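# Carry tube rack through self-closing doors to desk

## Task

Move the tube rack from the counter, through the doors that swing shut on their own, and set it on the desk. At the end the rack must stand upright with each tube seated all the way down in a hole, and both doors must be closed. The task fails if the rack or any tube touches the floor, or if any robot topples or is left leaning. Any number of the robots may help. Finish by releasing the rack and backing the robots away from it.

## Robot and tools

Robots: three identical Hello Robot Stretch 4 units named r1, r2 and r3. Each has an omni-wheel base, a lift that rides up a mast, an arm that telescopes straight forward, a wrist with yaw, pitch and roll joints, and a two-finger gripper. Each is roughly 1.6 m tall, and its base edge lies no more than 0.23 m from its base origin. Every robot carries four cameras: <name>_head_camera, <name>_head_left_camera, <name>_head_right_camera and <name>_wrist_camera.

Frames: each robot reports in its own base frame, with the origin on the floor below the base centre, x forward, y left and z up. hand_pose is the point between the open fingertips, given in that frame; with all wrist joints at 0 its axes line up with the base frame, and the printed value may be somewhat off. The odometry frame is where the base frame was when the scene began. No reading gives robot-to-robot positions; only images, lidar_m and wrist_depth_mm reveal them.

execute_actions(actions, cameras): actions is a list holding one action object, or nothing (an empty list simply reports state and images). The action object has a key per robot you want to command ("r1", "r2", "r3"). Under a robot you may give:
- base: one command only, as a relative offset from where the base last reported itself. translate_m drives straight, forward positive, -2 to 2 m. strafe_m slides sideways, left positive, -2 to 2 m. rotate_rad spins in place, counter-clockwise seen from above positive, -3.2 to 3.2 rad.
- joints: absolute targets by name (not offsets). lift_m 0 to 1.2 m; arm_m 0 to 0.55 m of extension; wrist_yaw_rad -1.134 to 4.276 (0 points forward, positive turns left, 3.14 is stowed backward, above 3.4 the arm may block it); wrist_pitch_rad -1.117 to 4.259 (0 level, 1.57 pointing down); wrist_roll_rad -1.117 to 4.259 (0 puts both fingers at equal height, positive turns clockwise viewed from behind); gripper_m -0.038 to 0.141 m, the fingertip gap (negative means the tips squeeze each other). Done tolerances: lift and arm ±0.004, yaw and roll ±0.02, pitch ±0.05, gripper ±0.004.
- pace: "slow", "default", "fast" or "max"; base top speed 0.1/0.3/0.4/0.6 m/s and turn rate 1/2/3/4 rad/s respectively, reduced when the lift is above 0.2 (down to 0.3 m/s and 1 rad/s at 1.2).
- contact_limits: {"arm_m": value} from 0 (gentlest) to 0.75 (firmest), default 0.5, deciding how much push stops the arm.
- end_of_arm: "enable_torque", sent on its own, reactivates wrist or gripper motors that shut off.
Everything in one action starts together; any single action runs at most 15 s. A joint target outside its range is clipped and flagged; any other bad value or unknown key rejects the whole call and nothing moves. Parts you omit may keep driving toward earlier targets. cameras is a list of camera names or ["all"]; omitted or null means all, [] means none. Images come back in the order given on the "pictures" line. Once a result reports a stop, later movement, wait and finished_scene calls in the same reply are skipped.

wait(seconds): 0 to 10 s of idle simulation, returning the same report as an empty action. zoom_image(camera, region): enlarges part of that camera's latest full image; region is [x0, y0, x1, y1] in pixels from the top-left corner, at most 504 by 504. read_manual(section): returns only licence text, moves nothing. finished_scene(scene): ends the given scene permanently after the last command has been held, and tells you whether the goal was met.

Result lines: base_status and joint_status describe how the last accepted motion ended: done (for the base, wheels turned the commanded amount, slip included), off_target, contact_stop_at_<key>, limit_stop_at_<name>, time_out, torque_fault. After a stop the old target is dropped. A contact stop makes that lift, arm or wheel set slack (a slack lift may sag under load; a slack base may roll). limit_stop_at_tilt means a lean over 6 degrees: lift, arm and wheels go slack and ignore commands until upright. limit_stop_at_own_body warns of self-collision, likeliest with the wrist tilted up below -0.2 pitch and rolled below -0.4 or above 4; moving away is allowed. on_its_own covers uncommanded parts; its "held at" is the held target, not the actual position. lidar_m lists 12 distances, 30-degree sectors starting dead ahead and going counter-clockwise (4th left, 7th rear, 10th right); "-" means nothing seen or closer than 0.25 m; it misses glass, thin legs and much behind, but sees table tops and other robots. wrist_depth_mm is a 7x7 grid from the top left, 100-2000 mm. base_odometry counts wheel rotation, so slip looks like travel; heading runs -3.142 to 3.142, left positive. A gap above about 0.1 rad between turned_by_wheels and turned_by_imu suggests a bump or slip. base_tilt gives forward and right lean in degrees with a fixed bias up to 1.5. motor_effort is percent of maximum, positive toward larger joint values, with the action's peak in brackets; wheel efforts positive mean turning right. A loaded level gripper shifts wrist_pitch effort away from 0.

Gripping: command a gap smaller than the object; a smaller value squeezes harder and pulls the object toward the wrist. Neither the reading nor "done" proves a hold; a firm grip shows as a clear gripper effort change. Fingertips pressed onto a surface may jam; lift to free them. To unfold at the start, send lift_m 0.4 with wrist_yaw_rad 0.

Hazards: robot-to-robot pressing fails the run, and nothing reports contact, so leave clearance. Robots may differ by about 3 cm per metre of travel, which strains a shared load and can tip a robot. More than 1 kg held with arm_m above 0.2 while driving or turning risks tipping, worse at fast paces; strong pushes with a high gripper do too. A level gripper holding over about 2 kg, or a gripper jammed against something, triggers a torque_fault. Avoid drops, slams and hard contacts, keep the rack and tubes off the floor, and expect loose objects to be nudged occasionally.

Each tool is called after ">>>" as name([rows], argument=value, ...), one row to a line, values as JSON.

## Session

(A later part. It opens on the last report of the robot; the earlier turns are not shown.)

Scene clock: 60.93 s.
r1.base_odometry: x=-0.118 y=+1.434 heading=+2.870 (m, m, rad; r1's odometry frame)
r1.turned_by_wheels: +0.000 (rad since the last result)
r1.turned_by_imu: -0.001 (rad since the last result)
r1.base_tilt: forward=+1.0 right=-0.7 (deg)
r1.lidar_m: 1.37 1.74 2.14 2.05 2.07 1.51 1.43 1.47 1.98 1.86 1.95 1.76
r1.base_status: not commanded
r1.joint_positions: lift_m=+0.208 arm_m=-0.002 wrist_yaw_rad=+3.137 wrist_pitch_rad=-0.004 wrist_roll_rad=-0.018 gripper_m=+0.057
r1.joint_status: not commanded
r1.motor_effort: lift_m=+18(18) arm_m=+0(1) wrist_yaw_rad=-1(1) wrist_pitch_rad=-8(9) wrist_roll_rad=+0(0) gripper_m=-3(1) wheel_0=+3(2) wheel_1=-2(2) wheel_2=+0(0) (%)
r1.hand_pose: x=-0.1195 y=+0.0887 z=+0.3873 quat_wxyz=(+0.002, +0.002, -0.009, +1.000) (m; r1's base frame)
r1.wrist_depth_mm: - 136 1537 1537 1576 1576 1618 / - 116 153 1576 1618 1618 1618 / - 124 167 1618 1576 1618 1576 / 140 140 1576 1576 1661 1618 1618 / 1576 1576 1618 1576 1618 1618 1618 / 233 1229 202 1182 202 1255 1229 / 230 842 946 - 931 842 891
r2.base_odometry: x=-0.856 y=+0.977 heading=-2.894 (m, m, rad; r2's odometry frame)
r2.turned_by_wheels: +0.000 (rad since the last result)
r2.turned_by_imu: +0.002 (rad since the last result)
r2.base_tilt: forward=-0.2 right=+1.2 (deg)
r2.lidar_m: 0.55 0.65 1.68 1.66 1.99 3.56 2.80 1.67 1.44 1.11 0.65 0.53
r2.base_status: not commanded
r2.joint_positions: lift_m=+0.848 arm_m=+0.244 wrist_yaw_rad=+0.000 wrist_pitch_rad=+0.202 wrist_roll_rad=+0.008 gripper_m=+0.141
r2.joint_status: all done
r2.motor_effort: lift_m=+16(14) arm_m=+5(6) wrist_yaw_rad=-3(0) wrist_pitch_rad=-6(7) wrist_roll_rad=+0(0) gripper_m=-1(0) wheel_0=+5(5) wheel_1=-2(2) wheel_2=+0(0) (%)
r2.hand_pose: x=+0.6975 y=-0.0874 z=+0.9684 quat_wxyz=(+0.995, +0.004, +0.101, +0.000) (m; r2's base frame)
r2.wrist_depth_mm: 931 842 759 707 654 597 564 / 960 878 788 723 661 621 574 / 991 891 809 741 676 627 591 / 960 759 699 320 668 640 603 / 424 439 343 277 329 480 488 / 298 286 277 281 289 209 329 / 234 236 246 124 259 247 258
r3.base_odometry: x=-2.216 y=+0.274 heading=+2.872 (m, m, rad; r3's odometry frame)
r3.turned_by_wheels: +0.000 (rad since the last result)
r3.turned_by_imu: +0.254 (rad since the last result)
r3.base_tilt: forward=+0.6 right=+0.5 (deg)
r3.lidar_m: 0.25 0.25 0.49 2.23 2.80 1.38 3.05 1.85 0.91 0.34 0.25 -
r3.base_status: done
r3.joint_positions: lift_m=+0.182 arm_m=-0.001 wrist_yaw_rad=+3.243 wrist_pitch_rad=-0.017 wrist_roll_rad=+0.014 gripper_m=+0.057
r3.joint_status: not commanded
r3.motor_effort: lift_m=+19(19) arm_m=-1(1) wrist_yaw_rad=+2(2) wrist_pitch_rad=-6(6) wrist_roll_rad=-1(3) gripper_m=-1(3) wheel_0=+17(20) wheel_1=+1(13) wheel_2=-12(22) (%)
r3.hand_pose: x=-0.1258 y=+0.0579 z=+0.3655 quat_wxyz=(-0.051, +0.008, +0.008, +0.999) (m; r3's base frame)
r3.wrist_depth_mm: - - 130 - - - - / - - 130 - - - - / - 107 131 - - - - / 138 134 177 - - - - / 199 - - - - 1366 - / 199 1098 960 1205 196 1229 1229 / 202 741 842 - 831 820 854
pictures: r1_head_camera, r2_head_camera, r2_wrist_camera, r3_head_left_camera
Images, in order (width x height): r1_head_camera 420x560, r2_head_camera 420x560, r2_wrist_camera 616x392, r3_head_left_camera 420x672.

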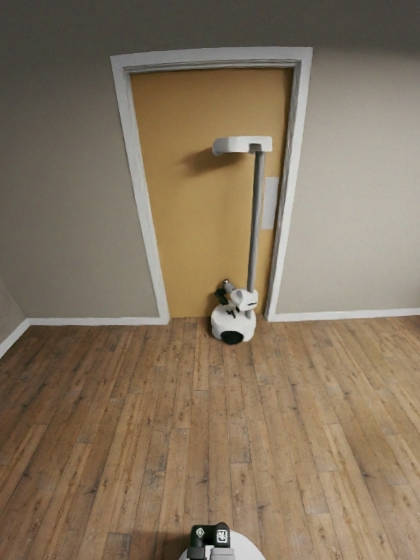

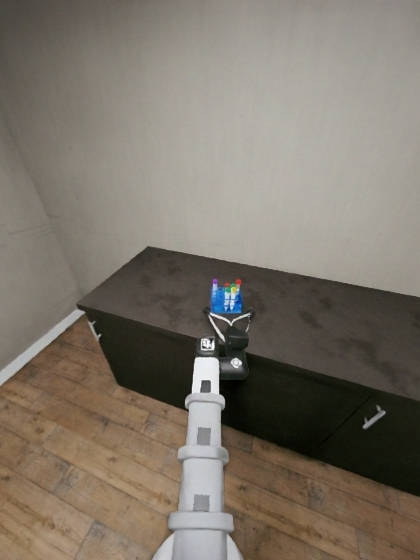

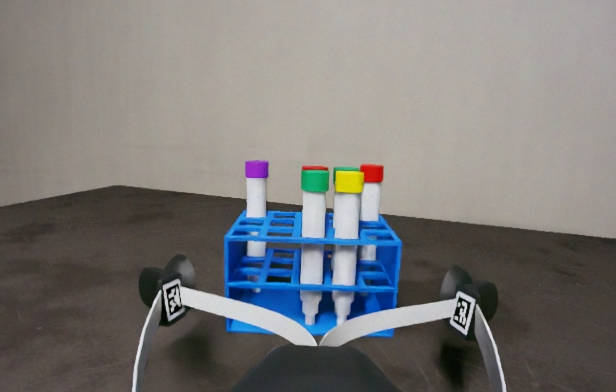

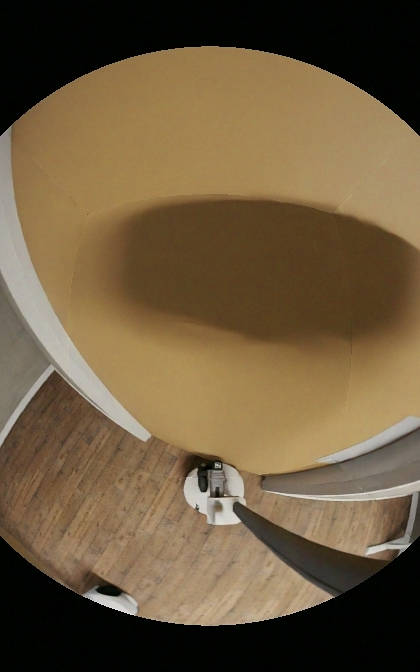

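>>> execute_actions([
  {"r3":{"base":{"translate_m":-0.06}},"r2":{"base":{"strafe_m":0.005},"joints":{"lift_m":0.83}}},
], cameras=[])

>>> execute_actions([
  {"r3":{"base":{"rotate_rad":2.68},"pace":"fast"},"r2":{"joints":{"arm_m":0.30},"pace":"slow"}},
], cameras=["r1_head_camera","r2_head_camera","r2_wrist_camera","r3_head_left_camera"])

Scene clock: 70.77 s.
r1.base_odometry: x=-0.118 y=+1.434 heading=+2.870 (m, m, rad; r1's odometry frame)
r1.turned_by_wheels: +0.000 (rad since the last result)
r1.turned_by_imu: -0.001 (rad since the last result)
r1.base_tilt: forward=+1.0 right=-0.7 (deg)
r1.lidar_m: 1.31 1.75 2.11 2.04 2.09 1.49 1.43 1.48 2.00 1.87 1.94 1.76
r1.base_status: not commanded
r1.joint_positions: lift_m=+0.208 arm_m=-0.002 wrist_yaw_rad=+3.137 wrist_pitch_rad=-0.004 wrist_roll_rad=-0.018 gripper_m=+0.057
r1.joint_status: not commanded
r1.motor_effort: lift_m=+18(18) arm_m=-1(1) wrist_yaw_rad=-1(1) wrist_pitch_rad=-9(9) wrist_roll_rad=+0(0) gripper_m=-1(3) wheel_0=+2(3) wheel_1=-2(2) wheel_2=+0(0) (%)
r1.hand_pose: x=-0.1195 y=+0.0887 z=+0.3873 quat_wxyz=(+0.002, +0.002, -0.009, +1.000) (m; r1's base frame)
r1.wrist_depth_mm: - 136 1576 1576 1576 1576 1576 / - 117 154 1618 1576 1618 1618 / - 124 167 1576 1576 1618 1618 / 140 140 1576 1576 1576 1661 1618 / 1537 1576 1618 1618 1618 1618 1661 / 233 1255 201 1160 202 1281 1229 / 229 842 931 - 931 854 878
r2.base_odometry: x=-0.855 y=+0.972 heading=-2.894 (m, m, rad; r2's odometry frame)
r2.turned_by_wheels: +0.000 (rad since the last result)
r2.turned_by_imu: +0.001 (rad since the last result)
r2.base_tilt: forward=-0.4 right=+1.1 (deg)
r2.lidar_m: 0.54 0.67 1.65 1.64 1.99 3.55 2.80 1.67 1.43 1.10 0.64 0.54
r2.base_status: done
r2.joint_positions: lift_m=+0.830 arm_m=+0.244 wrist_yaw_rad=+0.000 wrist_pitch_rad=+0.202 wrist_roll_rad=+0.008 gripper_m=+0.141
r2.joint_status: all done
r2.motor_effort: lift_m=+17(17) arm_m=+5(5) wrist_yaw_rad=-1(2) wrist_pitch_rad=-6(7) wrist_roll_rad=-2(1) gripper_m=+0(1) wheel_0=+1(11) wheel_1=-1(8) wheel_2=+0(2) (%)
r2.hand_pose: x=+0.6975 y=-0.0874 z=+0.9504 quat_wxyz=(+0.995, +0.004, +0.101, +0.000) (m; r2's base frame)
r2.wrist_depth_mm: 931 831 768 691 647 603 564 / 960 866 778 723 668 615 574 / 1008 904 798 723 668 634 591 / 640 668 683 285 324 640 603 / 375 387 338 289 334 427 433 / 264 252 248 277 281 210 290 / 207 208 216 123 229 219 224
r3.base_odometry: x=-2.159 y=+0.258 heading=+2.871 (m, m, rad; r3's odometry frame)
r3.turned_by_wheels: -0.001 (rad since the last result)
r3.turned_by_imu: -0.001 (rad since the last result)
r3.base_tilt: forward=+0.7 right=+0.3 (deg)
r3.lidar_m: 0.25 0.28 0.61 2.28 2.84 1.32 3.03 1.86 1.40 0.34 0.25 0.25
r3.base_status: done
r3.joint_positions: lift_m=+0.182 arm_m=-0.001 wrist_yaw_rad=+3.243 wrist_pitch_rad=-0.017 wrist_roll_rad=+0.014 gripper_m=+0.057
r3.joint_status: not commanded
r3.motor_effort: lift_m=+19(19) arm_m=-1(1) wrist_yaw_rad=+1(1) wrist_pitch_rad=-6(7) wrist_roll_rad=-2(2) gripper_m=-4(2) wheel_0=-4(13) wheel_1=-5(9) wheel_2=+1(11) (%)
r3.hand_pose: x=-0.1258 y=+0.0579 z=+0.3655 quat_wxyz=(-0.051, +0.008, +0.008, +0.999) (m; r3's base frame)
r3.wrist_depth_mm: - - 130 - - - - / - - 130 - - - - / - 107 131 - - - - / 138 134 177 - - - - / 200 - - - - 1308 - / 199 1078 976 1205 196 1182 1205 / 202 750 854 - 820 831 866
pictures: none
No camera images: the call's "cameras" was empty. Leave "cameras" out to get every camera's image.

Scene clock: 72.93 s.
r1.base_odometry: x=-0.118 y=+1.434 heading=+2.870 (m, m, rad; r1's odometry frame)
r1.turned_by_wheels: +0.000 (rad since the last result)
r1.turned_by_imu: +0.000 (rad since the last result)
r1.base_tilt: forward=+1.0 right=-0.7 (deg)
r1.lidar_m: 1.31 1.75 2.12 2.04 2.07 1.51 1.41 1.48 2.01 1.85 1.93 1.75
r1.base_status: not commanded
r1.joint_positions: lift_m=+0.208 arm_m=-0.002 wrist_yaw_rad=+3.137 wrist_pitch_rad=-0.004 wrist_roll_rad=-0.018 gripper_m=+0.057
r1.joint_status: not commanded
r1.motor_effort: lift_m=+18(18) arm_m=-1(1) wrist_yaw_rad=-1(1) wrist_pitch_rad=-8(8) wrist_roll_rad=-1(1) gripper_m=-2(3) wheel_0=+3(2) wheel_1=-2(2) wheel_2=+0(0) (%)
r1.hand_pose: x=-0.1195 y=+0.0887 z=+0.3873 quat_wxyz=(+0.002, +0.002, -0.009, +1.000) (m; r1's base frame)
r1.wrist_depth_mm: - 136 1576 1576 1576 1618 1618 / - 117 154 1618 1576 1618 1618 / - 124 167 1618 1576 1618 1661 / 140 140 1618 1576 1618 1661 1661 / 1576 1618 1618 1576 1618 1618 1618 / 234 1255 201 1182 202 1255 1205 / 229 842 931 - 931 842 891
r2.base_odometry: x=-0.855 y=+0.972 heading=-2.894 (m, m, rad; r2's odometry frame)
r2.turned_by_wheels: +0.000 (rad since the last result)
r2.turned_by_imu: +0.001 (rad since the last result)
r2.base_tilt: forward=-0.1 right=+1.2 (deg)
r2.lidar_m: 0.54 0.64 1.64 1.66 1.99 3.56 2.84 1.66 1.46 1.08 0.64 0.56
r2.base_status: not commanded
r2.joint_positions: lift_m=+0.830 arm_m=+0.299 wrist_yaw_rad=+0.000 wrist_pitch_rad=+0.202 wrist_roll_rad=+0.008 gripper_m=+0.141
r2.joint_status: all done
r2.motor_effort: lift_m=+17(17) arm_m=+6(4) wrist_yaw_rad=+0(2) wrist_pitch_rad=-8(8) wrist_roll_rad=+0(1) gripper_m=-2(1) wheel_0=+1(1) wheel_1=-1(1) wheel_2=+0(0) (%)
r2.hand_pose: x=+0.7525 y=-0.0874 z=+0.9504 quat_wxyz=(+0.995, +0.004, +0.101, +0.000) (m; r2's base frame)
r2.wrist_depth_mm: 866 788 715 647 603 554 525 / 891 798 732 668 621 574 535 / 917 842 750 676 627 574 539 / 647 668 609 241 266 603 559 / 375 387 263 224 229 427 433 / 264 252 226 223 218 210 290 / 207 208 217 123 222 218 223
r3.base_odometry: x=-2.159 y=+0.258 heading=-0.733 (m, m, rad; r3's odometry frame)
r3.turned_by_wheels: +2.679 (rad since the last result)
r3.turned_by_imu: +2.739 (rad since the last result)
r3.base_tilt: forward=+0.6 right=+0.4 (deg)
r3.lidar_m: 1.32 3.01 1.82 0.88 0.34 0.25 0.25 0.25 0.27 0.67 2.26 2.98
r3.base_status: done
r3.joint_positions: lift_m=+0.182 arm_m=-0.001 wrist_yaw_rad=+3.242 wrist_pitch_rad=-0.017 wrist_roll_rad=+0.014 gripper_m=+0.057
r3.joint_status: not commanded
r3.motor_effort: lift_m=+19(19) arm_m=-1(1) wrist_yaw_rad=+2(2) wrist_pitch_rad=-6(7) wrist_roll_rad=-2(1) gripper_m=+0(3) wheel_0=-3(11) wheel_1=-1(11) wheel_2=-2(16) (%)
r3.hand_pose: x=-0.1258 y=+0.0579 z=+0.3656 quat_wxyz=(-0.050, +0.008, +0.008, +0.999) (m; r3's base frame)
r3.wrist_depth_mm: - - 130 336 336 336 336 / - - 130 340 336 338 338 / - 107 131 340 338 340 338 / 138 134 177 342 342 340 340 / 200 343 343 343 342 342 342 / 199 345 343 343 196 343 342 / 202 345 345 - 345 345 342
pictures: r1_head_camera, r2_head_camera, r2_wrist_camera, r3_head_left_camera
Images, in order (width x height): r1_head_camera 420x560, r2_head_camera 420x560, r2_wrist_camera 616x392, r3_head_left_camera 420x672.

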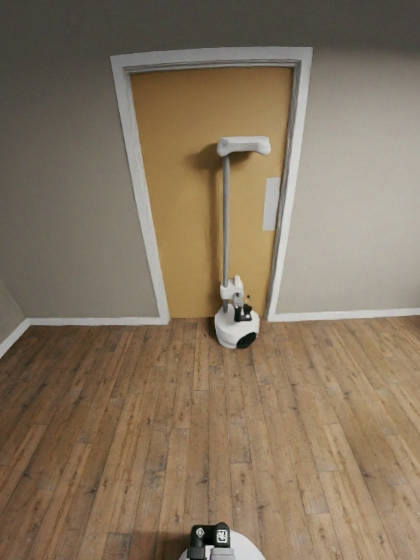

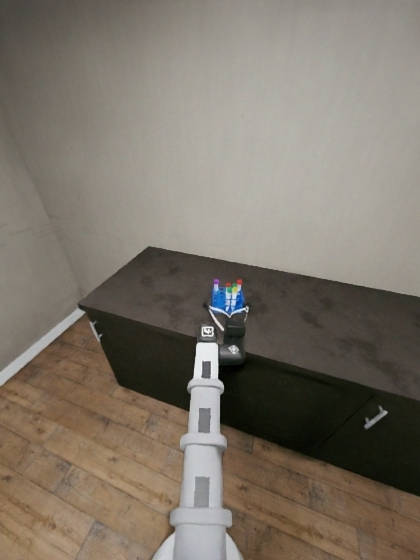

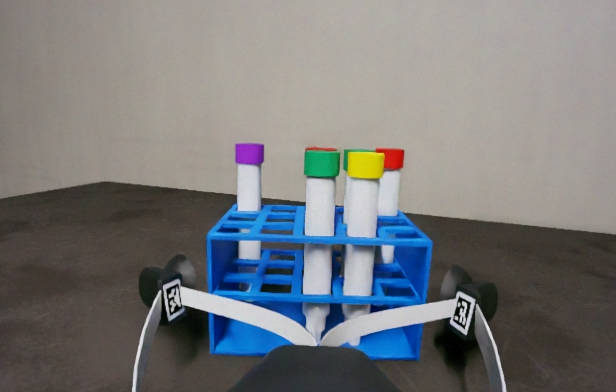

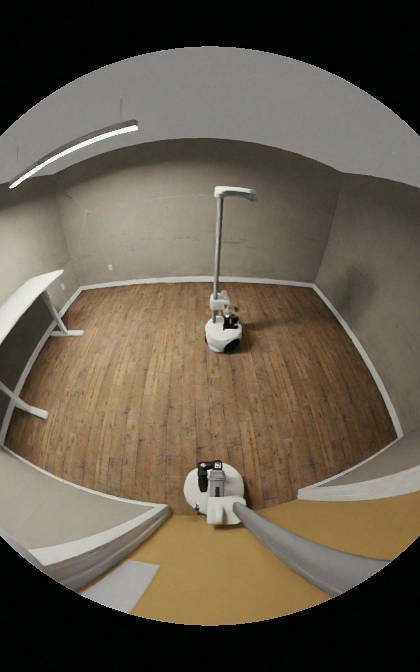

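>>> execute_actions([
  {"r3":{"base":{"translate_m":-0.2},"pace":"slow"},"r2":{"joints":{"arm_m":0.325},"pace":"slow"}},
], cameras=["r1_head_camera","r2_head_camera","r2_wrist_camera","r3_head_left_camera"])

>>> zoom_image(camera="r2_head_camera", region=[190,260,270,340])

Scene clock: 79.70 s.
r1.base_odometry: x=-0.118 y=+1.434 heading=+2.870 (m, m, rad; r1's odometry frame)
r1.turned_by_wheels: +0.000 (rad since the last result)
r1.turned_by_imu: -0.001 (rad since the last result)
r1.base_tilt: forward=+1.0 right=-0.7 (deg)
r1.lidar_m: 1.49 1.75 2.14 2.05 2.08 1.50 1.42 1.48 2.03 1.87 1.97 1.74
r1.base_status: not commanded
r1.joint_positions: lift_m=+0.208 arm_m=-0.002 wrist_yaw_rad=+3.137 wrist_pitch_rad=-0.004 wrist_roll_rad=-0.018 gripper_m=+0.057
r1.joint_status: not commanded
r1.motor_effort: lift_m=+18(18) arm_m=-1(1) wrist_yaw_rad=+0(1) wrist_pitch_rad=-8(9) wrist_roll_rad=+0(3) gripper_m=+2(0) wheel_0=+3(3) wheel_1=-2(1) wheel_2=+0(0) (%)
r1.hand_pose: x=-0.1195 y=+0.0887 z=+0.3873 quat_wxyz=(+0.002, +0.002, -0.009, +1.000) (m; r1's base frame)
r1.wrist_depth_mm: - 137 1537 1618 1576 1576 1576 / - 116 154 1576 1576 1618 1576 / - 124 167 1618 1618 1618 1618 / 140 140 1618 1576 1576 1618 1618 / 1576 1618 1618 1618 1576 1618 1618 / 233 1229 202 1182 202 1281 1229 / 230 842 917 - 931 854 866
r2.base_odometry: x=-0.855 y=+0.972 heading=-2.894 (m, m, rad; r2's odometry frame)
r2.turned_by_wheels: +0.000 (rad since the last result)
r2.turned_by_imu: +0.002 (rad since the last result)
r2.base_tilt: forward=-0.2 right=+1.4 (deg)
r2.lidar_m: 0.56 0.67 1.68 1.66 2.00 3.57 2.82 1.68 1.45 1.13 0.63 0.55
r2.base_status: not commanded
r2.joint_positions: lift_m=+0.830 arm_m=+0.324 wrist_yaw_rad=+0.000 wrist_pitch_rad=+0.202 wrist_roll_rad=+0.008 gripper_m=+0.141
r2.joint_status: all done
r2.motor_effort: lift_m=+17(18) arm_m=+6(6) wrist_yaw_rad=-1(1) wrist_pitch_rad=-7(5) wrist_roll_rad=+0(0) gripper_m=+0(4) wheel_0=+1(1) wheel_1=-1(1) wheel_2=+0(0) (%)
r2.hand_pose: x=+0.7775 y=-0.0874 z=+0.9504 quat_wxyz=(+0.995, +0.004, +0.101, +0.000) (m; r2's base frame)
r2.wrist_depth_mm: 831 741 683 627 585 535 508 / 854 768 715 634 591 544 517 / 891 788 723 654 597 564 525 / 654 668 597 549 240 574 539 / 373 387 231 198 205 427 433 / 265 251 224 200 198 210 291 / 207 208 211 124 213 218 223
r3.base_odometry: x=-2.307 y=+0.391 heading=-0.733 (m, m, rad; r3's odometry frame)
r3.turned_by_wheels: +0.000 (rad since the last result)
r3.turned_by_imu: +0.008 (rad since the last result)
r3.base_tilt: forward=+0.8 right=+0.4 (deg)
r3.lidar_m: 1.51 2.58 1.77 0.28 0.30 0.25 - - 0.25 0.37 2.26 3.00
r3.base_status: done
r3.joint_positions: lift_m=+0.182 arm_m=-0.001 wrist_yaw_rad=+3.243 wrist_pitch_rad=-0.017 wrist_roll_rad=+0.014 gripper_m=+0.057
r3.joint_status: not commanded
r3.motor_effort: lift_m=+19(19) arm_m=-1(1) wrist_yaw_rad=+2(1) wrist_pitch_rad=-6(7) wrist_roll_rad=-3(2) gripper_m=-4(3) wheel_0=-12(16) wheel_1=-14(22) wheel_2=+22(27) (%)
r3.hand_pose: x=-0.1258 y=+0.0579 z=+0.3656 quat_wxyz=(-0.051, +0.008, +0.008, +0.999) (m; r3's base frame)
r3.wrist_depth_mm: - - 130 329 351 375 1098 / - - 130 334 351 377 1078 / - 107 131 334 353 377 1098 / 138 134 177 336 357 382 1078 / 199 301 317 338 357 382 1078 / 199 301 312 338 196 387 1025 / 202 300 320 - 364 392 878
pictures: r1_head_camera, r2_head_camera, r2_wrist_camera, r3_head_left_camera
Images, in order (width x height): r1_head_camera 420x560, r2_head_camera 420x560, r2_wrist_camera 616x392, r3_head_left_camera 420x672.

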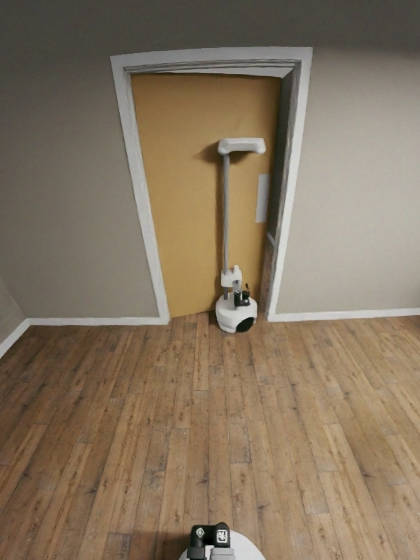

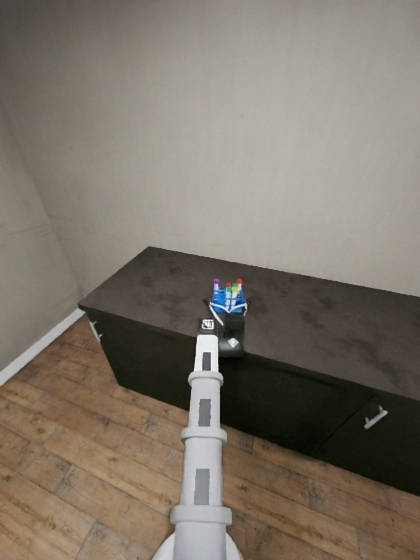

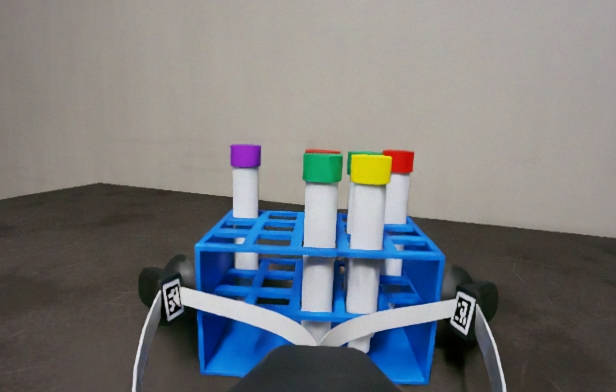

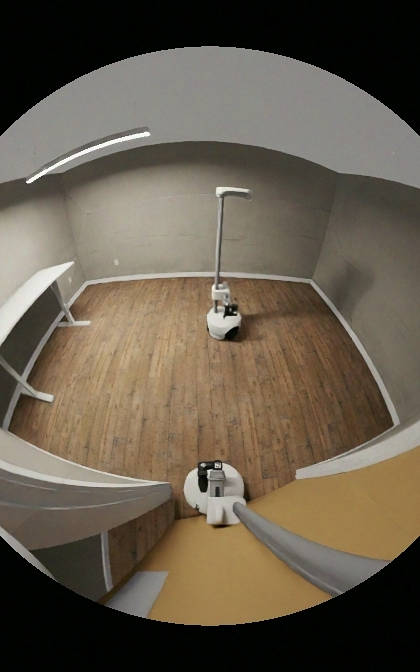

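Region (190, 260, 270, 340) of r2_head_camera's 420x560 image, scaled by 6.300, with more detail than that image has.

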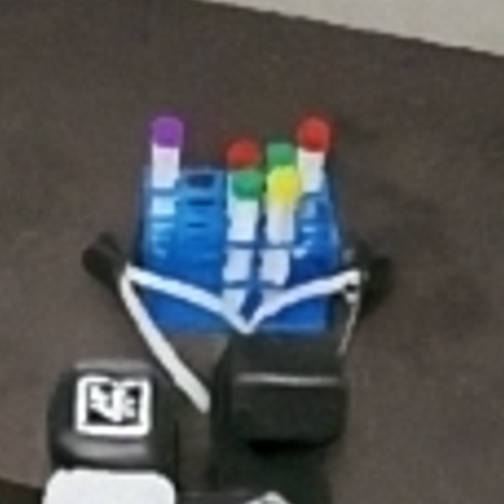

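Backing into the door works. Closing the gripper while r3 pushes further.

>>> execute_actions([
  {"r3":{"base":{"translate_m":-0.25},"pace":"slow"},"r2":{"joints":{"gripper_m":0.06}}},
], cameras=["r1_head_camera","r2_wrist_camera","r3_head_left_camera","r3_wrist_camera"])

Scene clock: 86.37 s.
r1.base_odometry: x=-0.118 y=+1.434 heading=+2.870 (m, m, rad; r1's odometry frame)
r1.turned_by_wheels: +0.000 (rad since the last result)
r1.turned_by_imu: -0.001 (rad since the last result)
r1.base_tilt: forward=+1.0 right=-0.7 (deg)
r1.lidar_m: 1.68 1.76 2.13 2.03 2.08 1.51 1.43 1.48 2.01 1.88 1.96 1.77
r1.base_status: not commanded
r1.joint_positions: lift_m=+0.208 arm_m=-0.002 wrist_yaw_rad=+3.137 wrist_pitch_rad=-0.004 wrist_roll_rad=-0.018 gripper_m=+0.057
r1.joint_status: not commanded
r1.motor_effort: lift_m=+18(18) arm_m=-1(1) wrist_yaw_rad=-1(1) wrist_pitch_rad=-8(7) wrist_roll_rad=-1(1) gripper_m=-4(4) wheel_0=+3(3) wheel_1=-2(2) wheel_2=+0(0) (%)
r1.hand_pose: x=-0.1195 y=+0.0887 z=+0.3873 quat_wxyz=(+0.002, +0.002, -0.009, +1.000) (m; r1's base frame)
r1.wrist_depth_mm: - 137 1537 1618 1576 1576 1618 / - 116 153 1576 1576 1537 1618 / - 124 167 1576 1537 1618 1618 / 140 139 1576 1618 1618 1618 1618 / 1576 1576 1661 1618 1618 1661 1661 / 234 1255 201 1205 202 1229 1205 / 229 842 917 - 917 842 878
r2.base_odometry: x=-0.855 y=+0.972 heading=-2.894 (m, m, rad; r2's odometry frame)
r2.turned_by_wheels: +0.000 (rad since the last result)
r2.turned_by_imu: +0.002 (rad since the last result)
r2.base_tilt: forward=-0.1 right=+1.2 (deg)
r2.lidar_m: 0.56 0.66 1.66 1.68 1.99 3.55 2.81 1.66 1.45 1.13 0.64 0.55
r2.base_status: not commanded
r2.joint_positions: lift_m=+0.830 arm_m=+0.324 wrist_yaw_rad=+0.000 wrist_pitch_rad=+0.203 wrist_roll_rad=+0.008 gripper_m=+0.060
r2.joint_status: all done
r2.motor_effort: lift_m=+17(17) arm_m=+5(6) wrist_yaw_rad=+0(2) wrist_pitch_rad=-10(9) wrist_roll_rad=+1(3) gripper_m=-24(28) wheel_0=+1(1) wheel_1=-1(1) wheel_2=+0(0) (%)
r2.hand_pose: x=+0.7775 y=-0.0874 z=+0.9502 quat_wxyz=(+0.995, +0.004, +0.101, +0.000) (m; r2's base frame)
r2.wrist_depth_mm: 831 750 676 627 580 530 508 / 842 759 699 640 591 544 521 / 878 798 715 654 597 564 530 / 640 661 603 544 222 569 539 / 370 387 228 180 179 421 427 / 263 178 202 183 185 178 289 / 206 208 192 146 183 211 206
r3.base_odometry: x=-2.492 y=+0.558 heading=-0.733 (m, m, rad; r3's odometry frame)
r3.turned_by_wheels: +0.000 (rad since the last result)
r3.turned_by_imu: +0.175 (rad since the last result)
r3.base_tilt: forward=+0.8 right=+0.4 (deg)
r3.lidar_m: 1.68 2.23 0.30 0.58 0.90 0.25 0.25 - 0.25 0.32 2.44 1.72
r3.base_status: done
r3.joint_positions: lift_m=+0.182 arm_m=-0.001 wrist_yaw_rad=+3.243 wrist_pitch_rad=-0.017 wrist_roll_rad=+0.014 gripper_m=+0.057
r3.joint_status: not commanded
r3.motor_effort: lift_m=+19(19) arm_m=-1(1) wrist_yaw_rad=+2(3) wrist_pitch_rad=-6(6) wrist_roll_rad=-1(2) gripper_m=-3(2) wheel_0=-7(15) wheel_1=-12(21) wheel_2=+23(29) (%)
r3.hand_pose: x=-0.1258 y=+0.0579 z=+0.3656 quat_wxyz=(-0.051, +0.008, +0.008, +0.999) (m; r3's base frame)
r3.wrist_depth_mm: - - 130 345 375 415 1464 / - - 130 347 377 415 1430 / - 107 131 349 377 415 1464 / 138 134 177 351 382 1756 1430 / 200 303 320 353 384 1756 1397 / 199 300 317 353 196 1042 1229 / 202 297 324 - 389 809 878
pictures: r1_head_camera, r2_wrist_camera, r3_head_left_camera, r3_wrist_camera
Images, in order (width x height): r1_head_camera 420x560, r2_wrist_camera 616x392, r3_head_left_camera 420x672, r3_wrist_camera 616x392.

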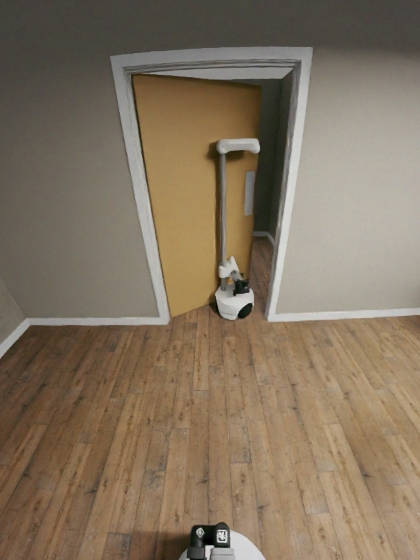

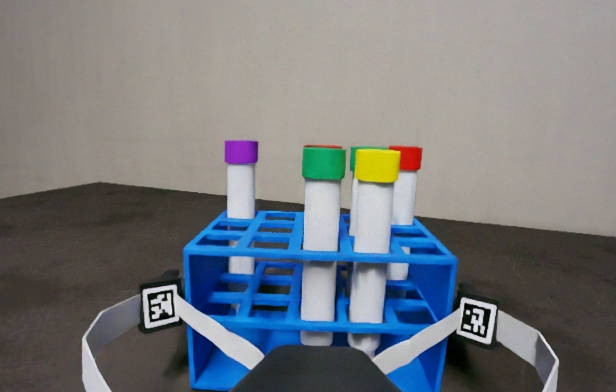

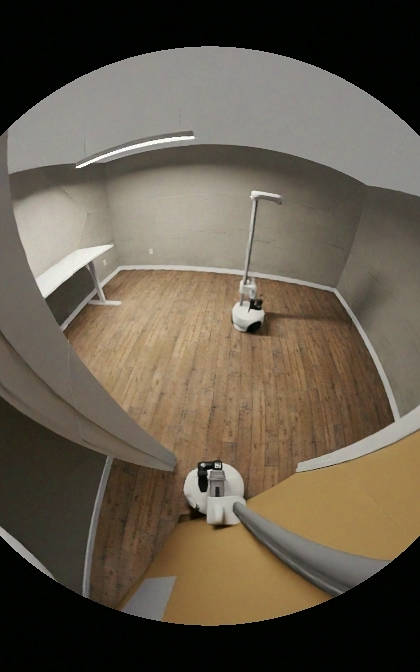

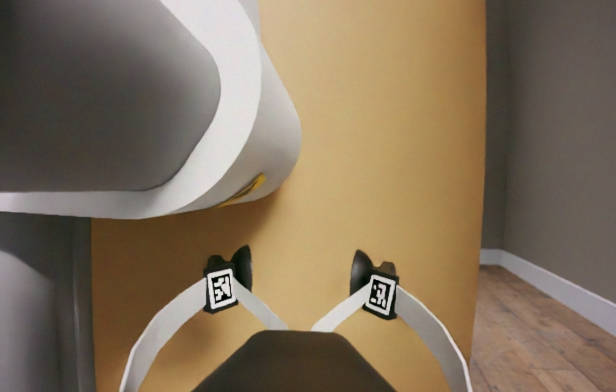

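>>> execute_actions([
  {"r3":{"base":{"translate_m":-0.3},"pace":"slow"},"r2":{"joints":{"lift_m":0.87},"pace":"slow"},"r1":{"base":{"translate_m":0.7}}},
], cameras=["r1_head_camera","r2_wrist_camera","r3_head_left_camera"])

Scene clock: 93.10 s.
r1.base_odometry: x=-0.793 y=+1.622 heading=+2.870 (m, m, rad; r1's odometry frame)
r1.turned_by_wheels: +0.000 (rad since the last result)
r1.turned_by_imu: -0.002 (rad since the last result)
r1.base_tilt: forward=+1.0 right=-0.7 (deg)
r1.lidar_m: 1.23 1.09 1.38 2.06 2.14 2.20 2.12 2.20 1.98 1.87 1.44 1.09
r1.base_status: done
r1.joint_positions: lift_m=+0.208 arm_m=-0.002 wrist_yaw_rad=+3.137 wrist_pitch_rad=-0.004 wrist_roll_rad=-0.018 gripper_m=+0.057
r1.joint_status: not commanded
r1.motor_effort: lift_m=+18(18) arm_m=-1(1) wrist_yaw_rad=-1(1) wrist_pitch_rad=-8(7) wrist_roll_rad=+3(1) gripper_m=-2(0) wheel_0=+5(8) wheel_1=+3(7) wheel_2=-5(16) (%)
r1.hand_pose: x=-0.1195 y=+0.0887 z=+0.3873 quat_wxyz=(+0.002, +0.002, -0.009, +1.000) (m; r1's base frame)
r1.wrist_depth_mm: - 136 - - - - - / - 117 154 - - - - / - 124 167 - - - - / 140 139 - - - - - / 1708 - - - - - - / 233 1229 200 1205 202 1281 1182 / 229 831 917 - 931 854 904
r2.base_odometry: x=-0.855 y=+0.972 heading=-2.894 (m, m, rad; r2's odometry frame)
r2.turned_by_wheels: +0.000 (rad since the last result)
r2.turned_by_imu: +0.002 (rad since the last result)
r2.base_tilt: forward=-0.2 right=+1.3 (deg)
r2.lidar_m: 0.54 0.67 1.66 1.67 1.99 3.56 2.83 1.68 1.45 1.11 0.63 0.55
r2.base_status: not commanded
r2.joint_positions: lift_m=+0.870 arm_m=+0.324 wrist_yaw_rad=+0.000 wrist_pitch_rad=+0.203 wrist_roll_rad=+0.008 gripper_m=+0.060
r2.joint_status: all done
r2.motor_effort: lift_m=+23(23) arm_m=+6(5) wrist_yaw_rad=-3(0) wrist_pitch_rad=-9(10) wrist_roll_rad=+0(1) gripper_m=-24(24) wheel_0=+1(1) wheel_1=-1(1) wheel_2=+0(0) (%)
r2.hand_pose: x=+0.7774 y=-0.0874 z=+0.9896 quat_wxyz=(+0.995, +0.004, +0.102, +0.000) (m; r2's base frame)
r2.wrist_depth_mm: 831 741 683 621 580 535 504 / 854 768 699 640 597 549 512 / 878 798 723 647 591 559 525 / 904 809 715 654 222 574 539 / 484 492 228 180 180 544 535 / 336 179 202 183 184 177 368 / 264 267 193 146 184 273 278
r3.base_odometry: x=-2.714 y=+0.759 heading=-0.733 (m, m, rad; r3's odometry frame)
r3.turned_by_wheels: +0.000 (rad since the last result)
r3.turned_by_imu: +0.130 (rad since the last result)
r3.base_tilt: forward=+0.6 right=+0.5 (deg)
r3.lidar_m: 1.29 0.46 0.61 0.88 1.03 0.32 0.25 - 0.25 0.25 0.62 1.23
r3.base_status: done
r3.joint_positions: lift_m=+0.182 arm_m=-0.001 wrist_yaw_rad=+3.243 wrist_pitch_rad=-0.017 wrist_roll_rad=+0.014 gripper_m=+0.057
r3.joint_status: not commanded
r3.motor_effort: lift_m=+19(19) arm_m=-1(1) wrist_yaw_rad=+1(2) wrist_pitch_rad=-6(6) wrist_roll_rad=-1(2) gripper_m=-4(4) wheel_0=-6(9) wheel_1=-14(23) wheel_2=+17(25) (%)
r3.hand_pose: x=-0.1258 y=+0.0579 z=+0.3656 quat_wxyz=(-0.051, +0.008, +0.008, +0.999) (m; r3's base frame)
r3.wrist_depth_mm: - - 130 387 445 1708 1618 / - - 130 389 455 1808 1618 / - 107 131 394 452 1756 1618 / 138 134 177 394 459 1756 1661 / 200 306 334 399 1756 1756 1618 / 200 301 329 392 196 1255 1229 / 202 298 343 - 768 820 866
pictures: r1_head_camera, r2_wrist_camera, r3_head_left_camera
Images, in order (width x height): r1_head_camera 420x560, r2_wrist_camera 616x392, r3_head_left_camera 420x672.

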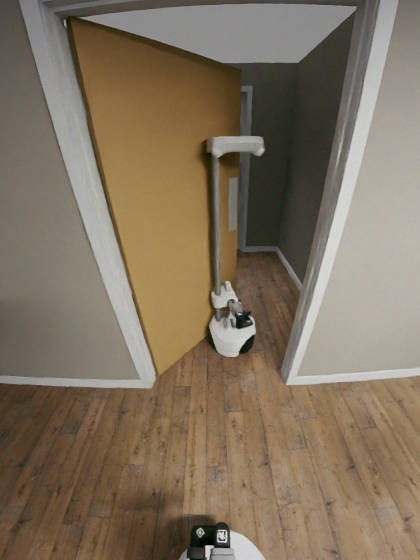

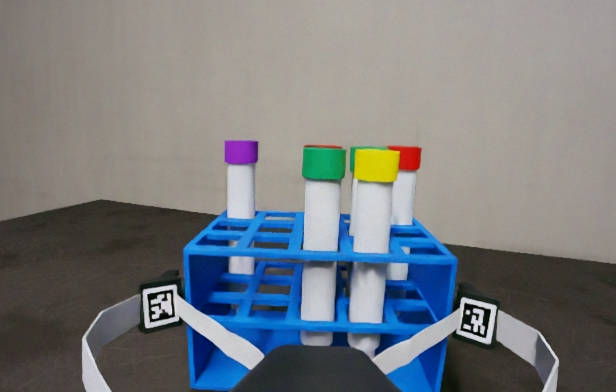

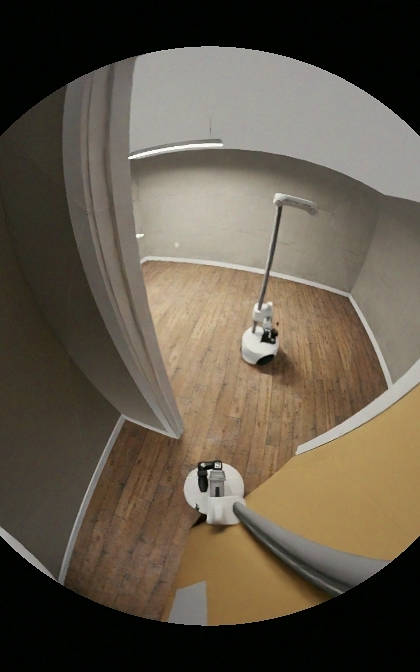

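>>> execute_actions([
  {"r3":{"base":{"rotate_rad":0.45},"pace":"slow"},"r2":{"joints":{"arm_m":0.0}}},
], cameras=[])

>>> execute_actions([
  {"r3":{"base":{"translate_m":-0.3},"pace":"slow"},"r2":{"base":{"rotate_rad":-2.4},"pace":"slow"}},
], cameras=["r1_head_camera","r2_head_camera","r2_wrist_camera","r3_head_left_camera"])

Scene clock: 100.90 s.
r1.base_odometry: x=-0.793 y=+1.622 heading=+2.870 (m, m, rad; r1's odometry frame)
r1.turned_by_wheels: +0.000 (rad since the last result)
r1.turned_by_imu: -0.001 (rad since the last result)
r1.base_tilt: forward=+1.0 right=-0.7 (deg)
r1.lidar_m: 1.22 1.09 1.40 2.04 2.11 2.24 2.11 2.19 1.98 1.86 1.42 1.12
r1.base_status: not commanded
r1.joint_positions: lift_m=+0.208 arm_m=-0.002 wrist_yaw_rad=+3.137 wrist_pitch_rad=-0.004 wrist_roll_rad=-0.018 gripper_m=+0.057
r1.joint_status: not commanded
r1.motor_effort: lift_m=+18(18) arm_m=+0(1) wrist_yaw_rad=-1(1) wrist_pitch_rad=-9(10) wrist_roll_rad=+1(1) gripper_m=-1(4) wheel_0=+5(5) wheel_1=+3(3) wheel_2=-5(5) (%)
r1.hand_pose: x=-0.1195 y=+0.0887 z=+0.3873 quat_wxyz=(+0.002, +0.002, -0.009, +1.000) (m; r1's base frame)
r1.wrist_depth_mm: - 137 - - - - - / - 116 154 - - - - / - 124 167 - - - - / 140 140 - - - - - / 1708 - - - - - - / 233 1255 201 1205 202 1229 1229 / 230 842 931 - 917 842 878
r2.base_odometry: x=-0.855 y=+0.972 heading=-2.894 (m, m, rad; r2's odometry frame)
r2.turned_by_wheels: +0.000 (rad since the last result)
r2.turned_by_imu: +0.002 (rad since the last result)
r2.base_tilt: forward=+0.0 right=+0.9 (deg)
r2.lidar_m: 0.40 0.67 1.64 1.68 1.98 3.56 2.81 1.66 1.45 1.11 0.65 0.51
r2.base_status: not commanded
r2.joint_positions: lift_m=+0.870 arm_m=+0.002 wrist_yaw_rad=+0.000 wrist_pitch_rad=+0.204 wrist_roll_rad=+0.008 gripper_m=+0.060
r2.joint_status: all done
joint sent to its limit — the command would take r2.arm_m past its lower limit, so that joint was sent only as far as its limit.
r2.motor_effort: lift_m=+23(23) arm_m=-6(4) wrist_yaw_rad=-1(2) wrist_pitch_rad=-12(12) wrist_roll_rad=+3(1) gripper_m=-25(28) wheel_0=+1(1) wheel_1=-1(1) wheel_2=+0(0) (%)
r2.hand_pose: x=+0.4557 y=-0.0874 z=+0.9895 quat_wxyz=(+0.995, +0.004, +0.102, +0.000) (m; r2's base frame)
r2.wrist_depth_mm: 1255 1118 1025 917 854 798 750 / 1281 1160 1060 931 878 820 759 / 1336 1182 1060 976 866 842 788 / 1308 878 768 707 224 831 798 / 492 504 228 180 179 554 559 / 512 179 203 184 184 178 375 / 535 466 191 146 183 300 291
r3.base_odometry: x=-2.713 y=+0.758 heading=-0.285 (m, m, rad; r3's odometry frame)
r3.turned_by_wheels: +0.448 (rad since the last result)
r3.turned_by_imu: +0.455 (rad since the last result)
r3.base_tilt: forward=+0.6 right=+0.4 (deg)
r3.lidar_m: 0.47 0.57 0.85 0.95 0.35 0.25 - 0.25 0.25 0.50 1.22 1.23
r3.base_status: done
r3.joint_positions: lift_m=+0.182 arm_m=-0.001 wrist_yaw_rad=+3.243 wrist_pitch_rad=-0.017 wrist_roll_rad=+0.014 gripper_m=+0.057
r3.joint_status: not commanded
r3.motor_effort: lift_m=+19(19) arm_m=-1(1) wrist_yaw_rad=+1(1) wrist_pitch_rad=-6(7) wrist_roll_rad=-2(1) gripper_m=-4(2) wheel_0=-10(11) wheel_1=-18(22) wheel_2=+6(14) (%)
r3.hand_pose: x=-0.1258 y=+0.0579 z=+0.3656 quat_wxyz=(-0.051, +0.008, +0.008, +0.999) (m; r3's base frame)
r3.wrist_depth_mm: - - 130 320 327 332 946 / - - 130 320 325 334 946 / - 107 131 322 329 334 960 / 138 134 177 324 330 336 960 / 199 312 317 325 330 340 946 / 199 310 317 324 196 340 1060 / 202 314 319 - 334 342 831
pictures: none
No camera images: the call's "cameras" was empty. Leave "cameras" out to get every camera's image.

Scene clock: 105.17 s.
r1.base_odometry: x=-0.793 y=+1.622 heading=+2.870 (m, m, rad; r1's odometry frame)
r1.turned_by_wheels: +0.000 (rad since the last result)
r1.turned_by_imu: -0.001 (rad since the last result)
r1.base_tilt: forward=+1.0 right=-0.8 (deg)
r1.lidar_m: 1.45 1.10 1.39 2.05 2.14 2.23 2.11 2.19 1.96 1.88 1.42 1.10
r1.base_status: not commanded
r1.joint_positions: lift_m=+0.208 arm_m=-0.002 wrist_yaw_rad=+3.137 wrist_pitch_rad=-0.004 wrist_roll_rad=-0.018 gripper_m=+0.057
r1.joint_status: not commanded
r1.motor_effort: lift_m=+18(18) arm_m=-1(1) wrist_yaw_rad=-1(0) wrist_pitch_rad=-5(9) wrist_roll_rad=+2(0) gripper_m=-2(4) wheel_0=+5(5) wheel_1=+3(3) wheel_2=-5(5) (%)
r1.hand_pose: x=-0.1195 y=+0.0887 z=+0.3873 quat_wxyz=(+0.002, +0.002, -0.009, +1.000) (m; r1's base frame)
r1.wrist_depth_mm: - 137 - - - - - / - 116 154 - - - - / - 124 167 - - - - / 140 140 - - - - - / 1661 - - - - - - / 234 1255 200 1182 203 1255 1205 / 230 831 931 - 931 842 878
r2.base_odometry: x=-0.855 y=+0.972 heading=+0.990 (m, m, rad; r2's odometry frame)
r2.turned_by_wheels: -2.399 (rad since the last result)
r2.turned_by_imu: -2.360 (rad since the last result)
r2.base_tilt: forward=-0.2 right=+1.2 (deg)
r2.lidar_m: 0.41 1.46 0.84 0.57 0.53 0.57 0.81 1.66 1.72 2.37 3.54 0.49
r2.base_status: done
r2.joint_positions: lift_m=+0.870 arm_m=+0.002 wrist_yaw_rad=+0.000 wrist_pitch_rad=+0.204 wrist_roll_rad=+0.008 gripper_m=+0.060
r2.joint_status: not commanded
r2.motor_effort: lift_m=+23(23) arm_m=-5(5) wrist_yaw_rad=-1(0) wrist_pitch_rad=-11(11) wrist_roll_rad=+3(1) gripper_m=-24(26) wheel_0=+7(11) wheel_1=+4(8) wheel_2=+6(7) (%)
r2.hand_pose: x=+0.4557 y=-0.0874 z=+0.9895 quat_wxyz=(+0.995, +0.004, +0.102, +0.000) (m; r2's base frame)
r2.wrist_depth_mm: 1008 1098 1229 1336 1537 1863 - / 1042 1138 1255 1366 1576 1863 - / 1060 1160 1255 1397 1618 1921 - / 1078 1182 1308 1397 223 - - / 1098 1205 228 180 180 - - / 1118 179 202 185 185 178 - / 1160 1281 192 146 184 1661 1708
r3.base_odometry: x=-3.001 y=+0.843 heading=-0.285 (m, m, rad; r3's odometry frame)
r3.turned_by_wheels: +0.000 (rad since the last result)
r3.turned_by_imu: +0.000 (rad since the last result)
r3.base_tilt: forward=+0.7 right=+0.3 (deg)
r3.lidar_m: 0.76 0.96 1.06 1.21 1.70 0.29 0.25 - 0.25 0.25 0.70 1.46
r3.base_status: done
r3.joint_positions: lift_m=+0.182 arm_m=-0.001 wrist_yaw_rad=+3.243 wrist_pitch_rad=-0.017 wrist_roll_rad=+0.014 gripper_m=+0.057
r3.joint_status: not commanded
r3.motor_effort: lift_m=+19(19) arm_m=-1(1) wrist_yaw_rad=+2(1) wrist_pitch_rad=-6(7) wrist_roll_rad=-2(2) gripper_m=-2(2) wheel_0=-5(14) wheel_1=-10(15) wheel_2=+14(26) (%)
r3.hand_pose: x=-0.1258 y=+0.0579 z=+0.3656 quat_wxyz=(-0.051, +0.008, +0.008, +0.999) (m; r3's base frame)
r3.wrist_depth_mm: - - 130 377 439 1576 1430 / - - 130 382 439 1576 1397 / - 107 131 384 445 1618 1430 / 138 134 177 387 445 1576 1430 / 199 304 334 392 449 1576 1430 / 199 301 327 384 196 1255 1229 / 202 297 342 - 459 820 866
pictures: r1_head_camera, r2_head_camera, r2_wrist_camera, r3_head_left_camera
Images, in order (width x height): r1_head_camera 420x560, r2_head_camera 420x560, r2_wrist_camera 616x392, r3_head_left_camera 420x672.

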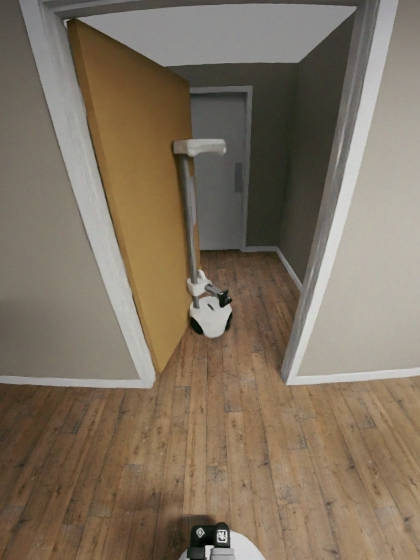

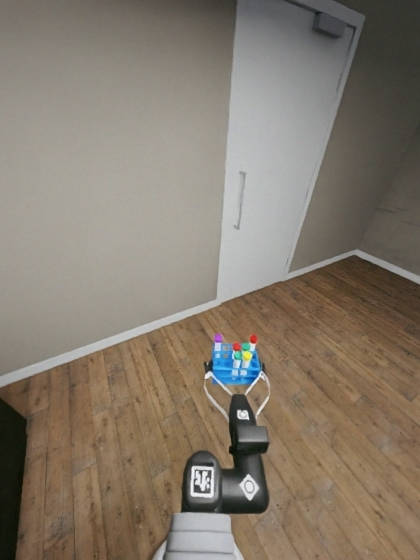

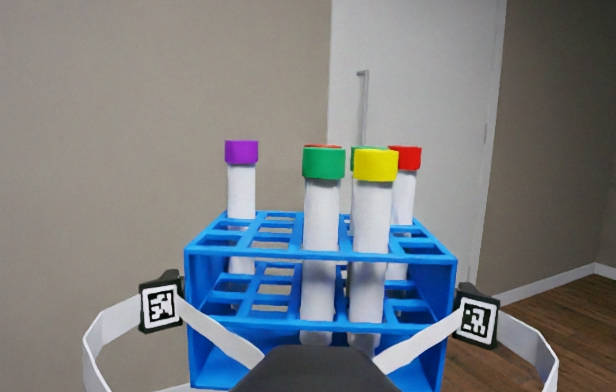

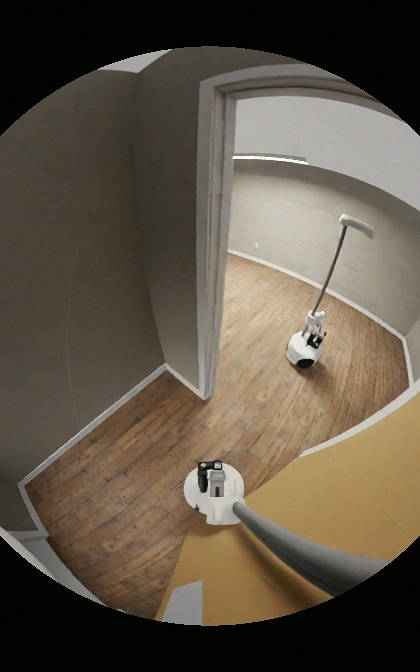

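>>> execute_actions([
  {"r3":{"base":{"rotate_rad":0.3},"pace":"slow"},"r1":{"base":{"strafe_m":-0.2}}},
], cameras=[])

>>> execute_actions([
  {"r3":{"base":{"translate_m":-0.33},"pace":"slow"},"r1":{"base":{"translate_m":0.75}},"r2":{"base":{"translate_m":0.5}}},
], cameras=["r1_head_camera","r1_head_left_camera","r2_head_camera","r3_head_left_camera"])

Scene clock: 113.57 s.
r1.base_odometry: x=-0.739 y=+1.815 heading=+2.870 (m, m, rad; r1's odometry frame)
r1.turned_by_wheels: +0.000 (rad since the last result)
r1.turned_by_imu: -0.001 (rad since the last result)
r1.base_tilt: forward=+1.0 right=-0.7 (deg)
r1.lidar_m: 1.45 1.22 1.40 2.26 2.34 2.22 2.12 2.20 1.76 1.67 1.40 1.02
r1.base_status: done
r1.joint_positions: lift_m=+0.208 arm_m=-0.002 wrist_yaw_rad=+3.137 wrist_pitch_rad=-0.004 wrist_roll_rad=-0.018 gripper_m=+0.057
r1.joint_status: not commanded
r1.motor_effort: lift_m=+18(18) arm_m=-1(1) wrist_yaw_rad=-1(0) wrist_pitch_rad=-8(9) wrist_roll_rad=+0(1) gripper_m=-4(1) wheel_0=+2(12) wheel_1=-3(11) wheel_2=+0(3) (%)
r1.hand_pose: x=-0.1195 y=+0.0887 z=+0.3873 quat_wxyz=(+0.002, +0.002, -0.009, +1.000) (m; r1's base frame)
r1.wrist_depth_mm: - 137 - - - - - / - 117 154 - - - - / - 124 167 - - - - / 140 140 - - - - - / 1661 - - - - - - / 234 1255 201 1182 202 1229 1182 / 229 842 931 - 931 842 891
r2.base_odometry: x=-0.855 y=+0.972 heading=+0.990 (m, m, rad; r2's odometry frame)
r2.turned_by_wheels: +0.000 (rad since the last result)
r2.turned_by_imu: +0.002 (rad since the last result)
r2.base_tilt: forward=-0.1 right=+1.2 (deg)
r2.lidar_m: 0.42 1.45 0.83 0.58 0.52 0.57 0.81 1.66 1.74 2.35 3.54 0.49
r2.base_status: not commanded
r2.joint_positions: lift_m=+0.870 arm_m=+0.002 wrist_yaw_rad=+0.000 wrist_pitch_rad=+0.204 wrist_roll_rad=+0.008 gripper_m=+0.060
r2.joint_status: not commanded
r2.motor_effort: lift_m=+22(23) arm_m=-5(6) wrist_yaw_rad=+0(1) wrist_pitch_rad=-11(12) wrist_roll_rad=+0(1) gripper_m=-26(25) wheel_0=+7(7) wheel_1=+4(4) wheel_2=+6(6) (%)
r2.hand_pose: x=+0.4557 y=-0.0874 z=+0.9895 quat_wxyz=(+0.995, +0.004, +0.102, +0.000) (m; r2's base frame)
r2.wrist_depth_mm: 991 1118 1205 1366 1537 1808 - / 1025 1118 1255 1464 1661 1808 - / 1042 1160 1281 1464 1661 1921 - / 1098 1182 1281 1397 223 - - / 1098 1205 227 179 180 - - / 1118 179 203 185 185 178 - / 1182 1281 192 146 185 1708 1756
r3.base_odometry: x=-3.000 y=+0.843 heading=+0.014 (m, m, rad; r3's odometry frame)
r3.turned_by_wheels: +0.299 (rad since the last result)
r3.turned_by_imu: +0.305 (rad since the last result)
r3.base_tilt: forward=+0.8 right=+0.3 (deg)
r3.lidar_m: 0.76 1.06 1.10 1.46 1.70 0.25 - - 0.25 0.39 1.47 0.81
r3.base_status: done
r3.joint_positions: lift_m=+0.182 arm_m=-0.001 wrist_yaw_rad=+3.243 wrist_pitch_rad=-0.017 wrist_roll_rad=+0.014 gripper_m=+0.057
r3.joint_status: not commanded
r3.motor_effort: lift_m=+19(19) arm_m=-1(1) wrist_yaw_rad=+2(1) wrist_pitch_rad=-6(6) wrist_roll_rad=-2(3) gripper_m=-4(4) wheel_0=-7(8) wheel_1=-13(17) wheel_2=+3(8) (%)
r3.hand_pose: x=-0.1258 y=+0.0579 z=+0.3656 quat_wxyz=(-0.051, +0.008, +0.008, +0.999) (m; r3's base frame)
r3.wrist_depth_mm: - - 130 327 343 364 1430 / - - 130 329 345 366 1430 / - 107 131 332 347 368 1430 / 138 134 177 334 347 368 1430 / 199 306 315 334 351 368 1464 / 199 304 314 334 196 373 1229 / 202 301 319 - 355 377 866
pictures: none
No camera images: the call's "cameras" was empty. Leave "cameras" out to get every camera's image.

Scene clock: 118.13 s.
r1.base_odometry: x=-1.461 y=+2.015 heading=+2.870 (m, m, rad; r1's odometry frame)
r1.turned_by_wheels: +0.000 (rad since the last result)
r1.turned_by_imu: -0.002 (rad since the last result)
r1.base_tilt: forward=+1.0 right=-0.7 (deg)
r1.lidar_m: 1.23 0.99 0.74 0.95 2.34 3.00 2.86 2.95 1.75 1.08 0.37 0.40
r1.base_status: done
r1.joint_positions: lift_m=+0.208 arm_m=-0.002 wrist_yaw_rad=+3.137 wrist_pitch_rad=-0.004 wrist_roll_rad=-0.018 gripper_m=+0.057
r1.joint_status: not commanded
r1.motor_effort: lift_m=+18(18) arm_m=-1(1) wrist_yaw_rad=-1(1) wrist_pitch_rad=-10(9) wrist_roll_rad=-1(1) gripper_m=-3(3) wheel_0=+4(10) wheel_1=+4(8) wheel_2=-4(12) (%)
r1.hand_pose: x=-0.1195 y=+0.0887 z=+0.3873 quat_wxyz=(+0.002, +0.002, -0.009, +1.000) (m; r1's base frame)
r1.wrist_depth_mm: - 136 - - - - - / - 117 154 - - - - / - 124 167 - - - - / 140 140 - - - - - / 1708 - - - - - - / 234 1229 201 1205 202 1281 1229 / 229 842 931 - 917 854 891
r2.base_odometry: x=-0.581 y=+1.390 heading=+0.991 (m, m, rad; r2's odometry frame)
r2.turned_by_wheels: +0.000 (rad since the last result)
r2.turned_by_imu: +0.000 (rad since the last result)
r2.base_tilt: forward=-0.2 right=+0.9 (deg)
r2.lidar_m: 0.41 1.00 1.05 0.85 0.78 0.83 1.17 2.09 2.16 2.96 3.27 0.49
r2.base_status: done
r2.joint_positions: lift_m=+0.870 arm_m=+0.002 wrist_yaw_rad=+0.000 wrist_pitch_rad=+0.204 wrist_roll_rad=+0.008 gripper_m=+0.060
r2.joint_status: not commanded
r2.motor_effort: lift_m=+23(23) arm_m=-6(5) wrist_yaw_rad=-2(0) wrist_pitch_rad=-9(12) wrist_roll_rad=-2(1) gripper_m=-23(25) wheel_0=+5(12) wheel_1=+3(8) wheel_2=-3(17) (%)
r2.hand_pose: x=+0.4557 y=-0.0874 z=+0.9896 quat_wxyz=(+0.995, +0.004, +0.102, +0.000) (m; r2's base frame)
r2.wrist_depth_mm: 683 732 831 917 1042 1205 1397 / 691 759 854 946 1060 1255 1430 / 723 788 854 960 1042 1255 1576 / 732 809 854 931 222 1366 1618 / 750 831 228 180 179 1464 1661 / 768 178 203 187 185 178 1863 / 778 866 192 146 183 1537 1661
r3.base_odometry: x=-3.329 y=+0.839 heading=+0.013 (m, m, rad; r3's odometry frame)
r3.turned_by_wheels: -0.001 (rad since the last result)
r3.turned_by_imu: +0.053 (rad since the last result)
r3.base_tilt: forward=+0.6 right=+0.5 (deg)
r3.lidar_m: 1.06 1.28 1.34 1.64 1.49 0.32 0.25 - 0.25 0.26 0.65 0.97
r3.base_status: done
r3.joint_positions: lift_m=+0.182 arm_m=-0.001 wrist_yaw_rad=+3.243 wrist_pitch_rad=-0.017 wrist_roll_rad=+0.014 gripper_m=+0.057
r3.joint_status: not commanded
r3.motor_effort: lift_m=+19(19) arm_m=-1(1) wrist_yaw_rad=+1(2) wrist_pitch_rad=-6(6) wrist_roll_rad=-2(2) gripper_m=-4(4) wheel_0=-6(12) wheel_1=-22(21) wheel_2=+21(24) (%)
r3.hand_pose: x=-0.1258 y=+0.0579 z=+0.3656 quat_wxyz=(-0.051, +0.008, +0.008, +0.999) (m; r3's base frame)
r3.wrist_depth_mm: - - 130 384 1098 1281 1308 / - - 130 384 1118 1281 1336 / - 107 131 389 1098 1281 1336 / 138 134 177 389 1118 1281 1336 / 199 306 334 392 1118 1308 1308 / 200 301 329 389 196 1229 1229 / 202 297 343 - 820 820 878
pictures: r1_head_camera, r1_head_left_camera, r2_head_camera, r3_head_left_camera
Images, in order (width x height): r1_head_camera 420x560, r1_head_left_camera 420x672, r2_head_camera 420x560, r3_head_left_camera 420x672.

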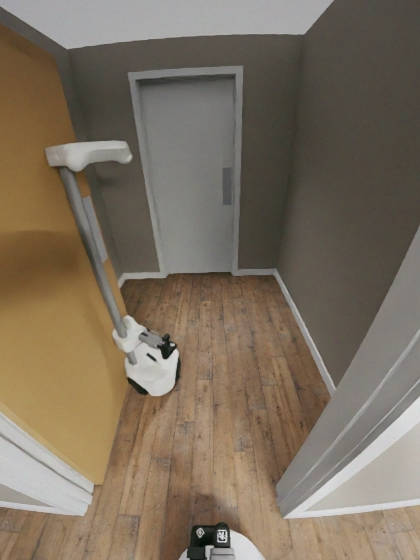

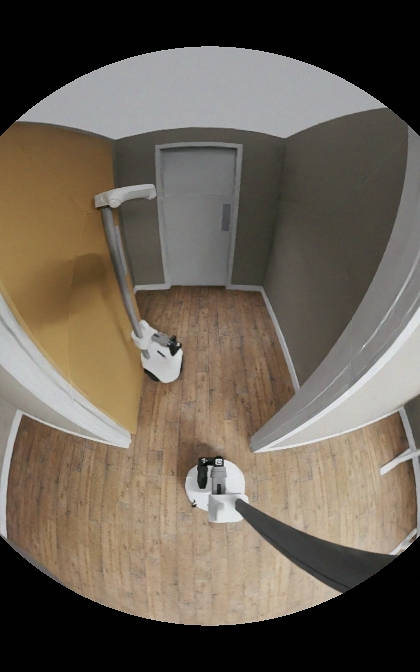

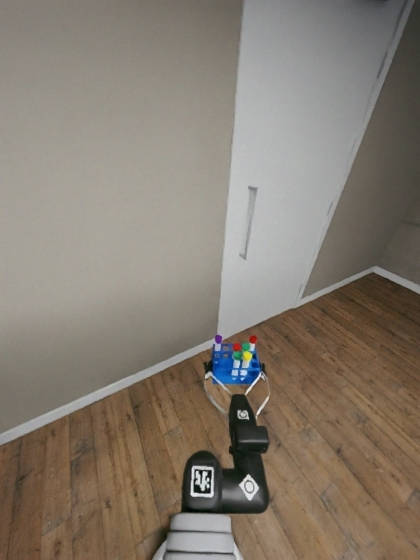

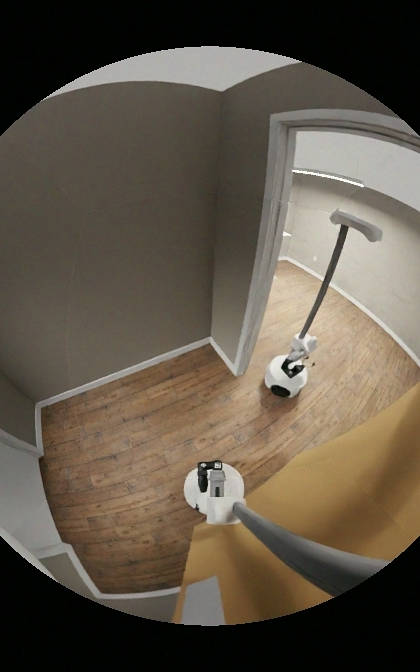

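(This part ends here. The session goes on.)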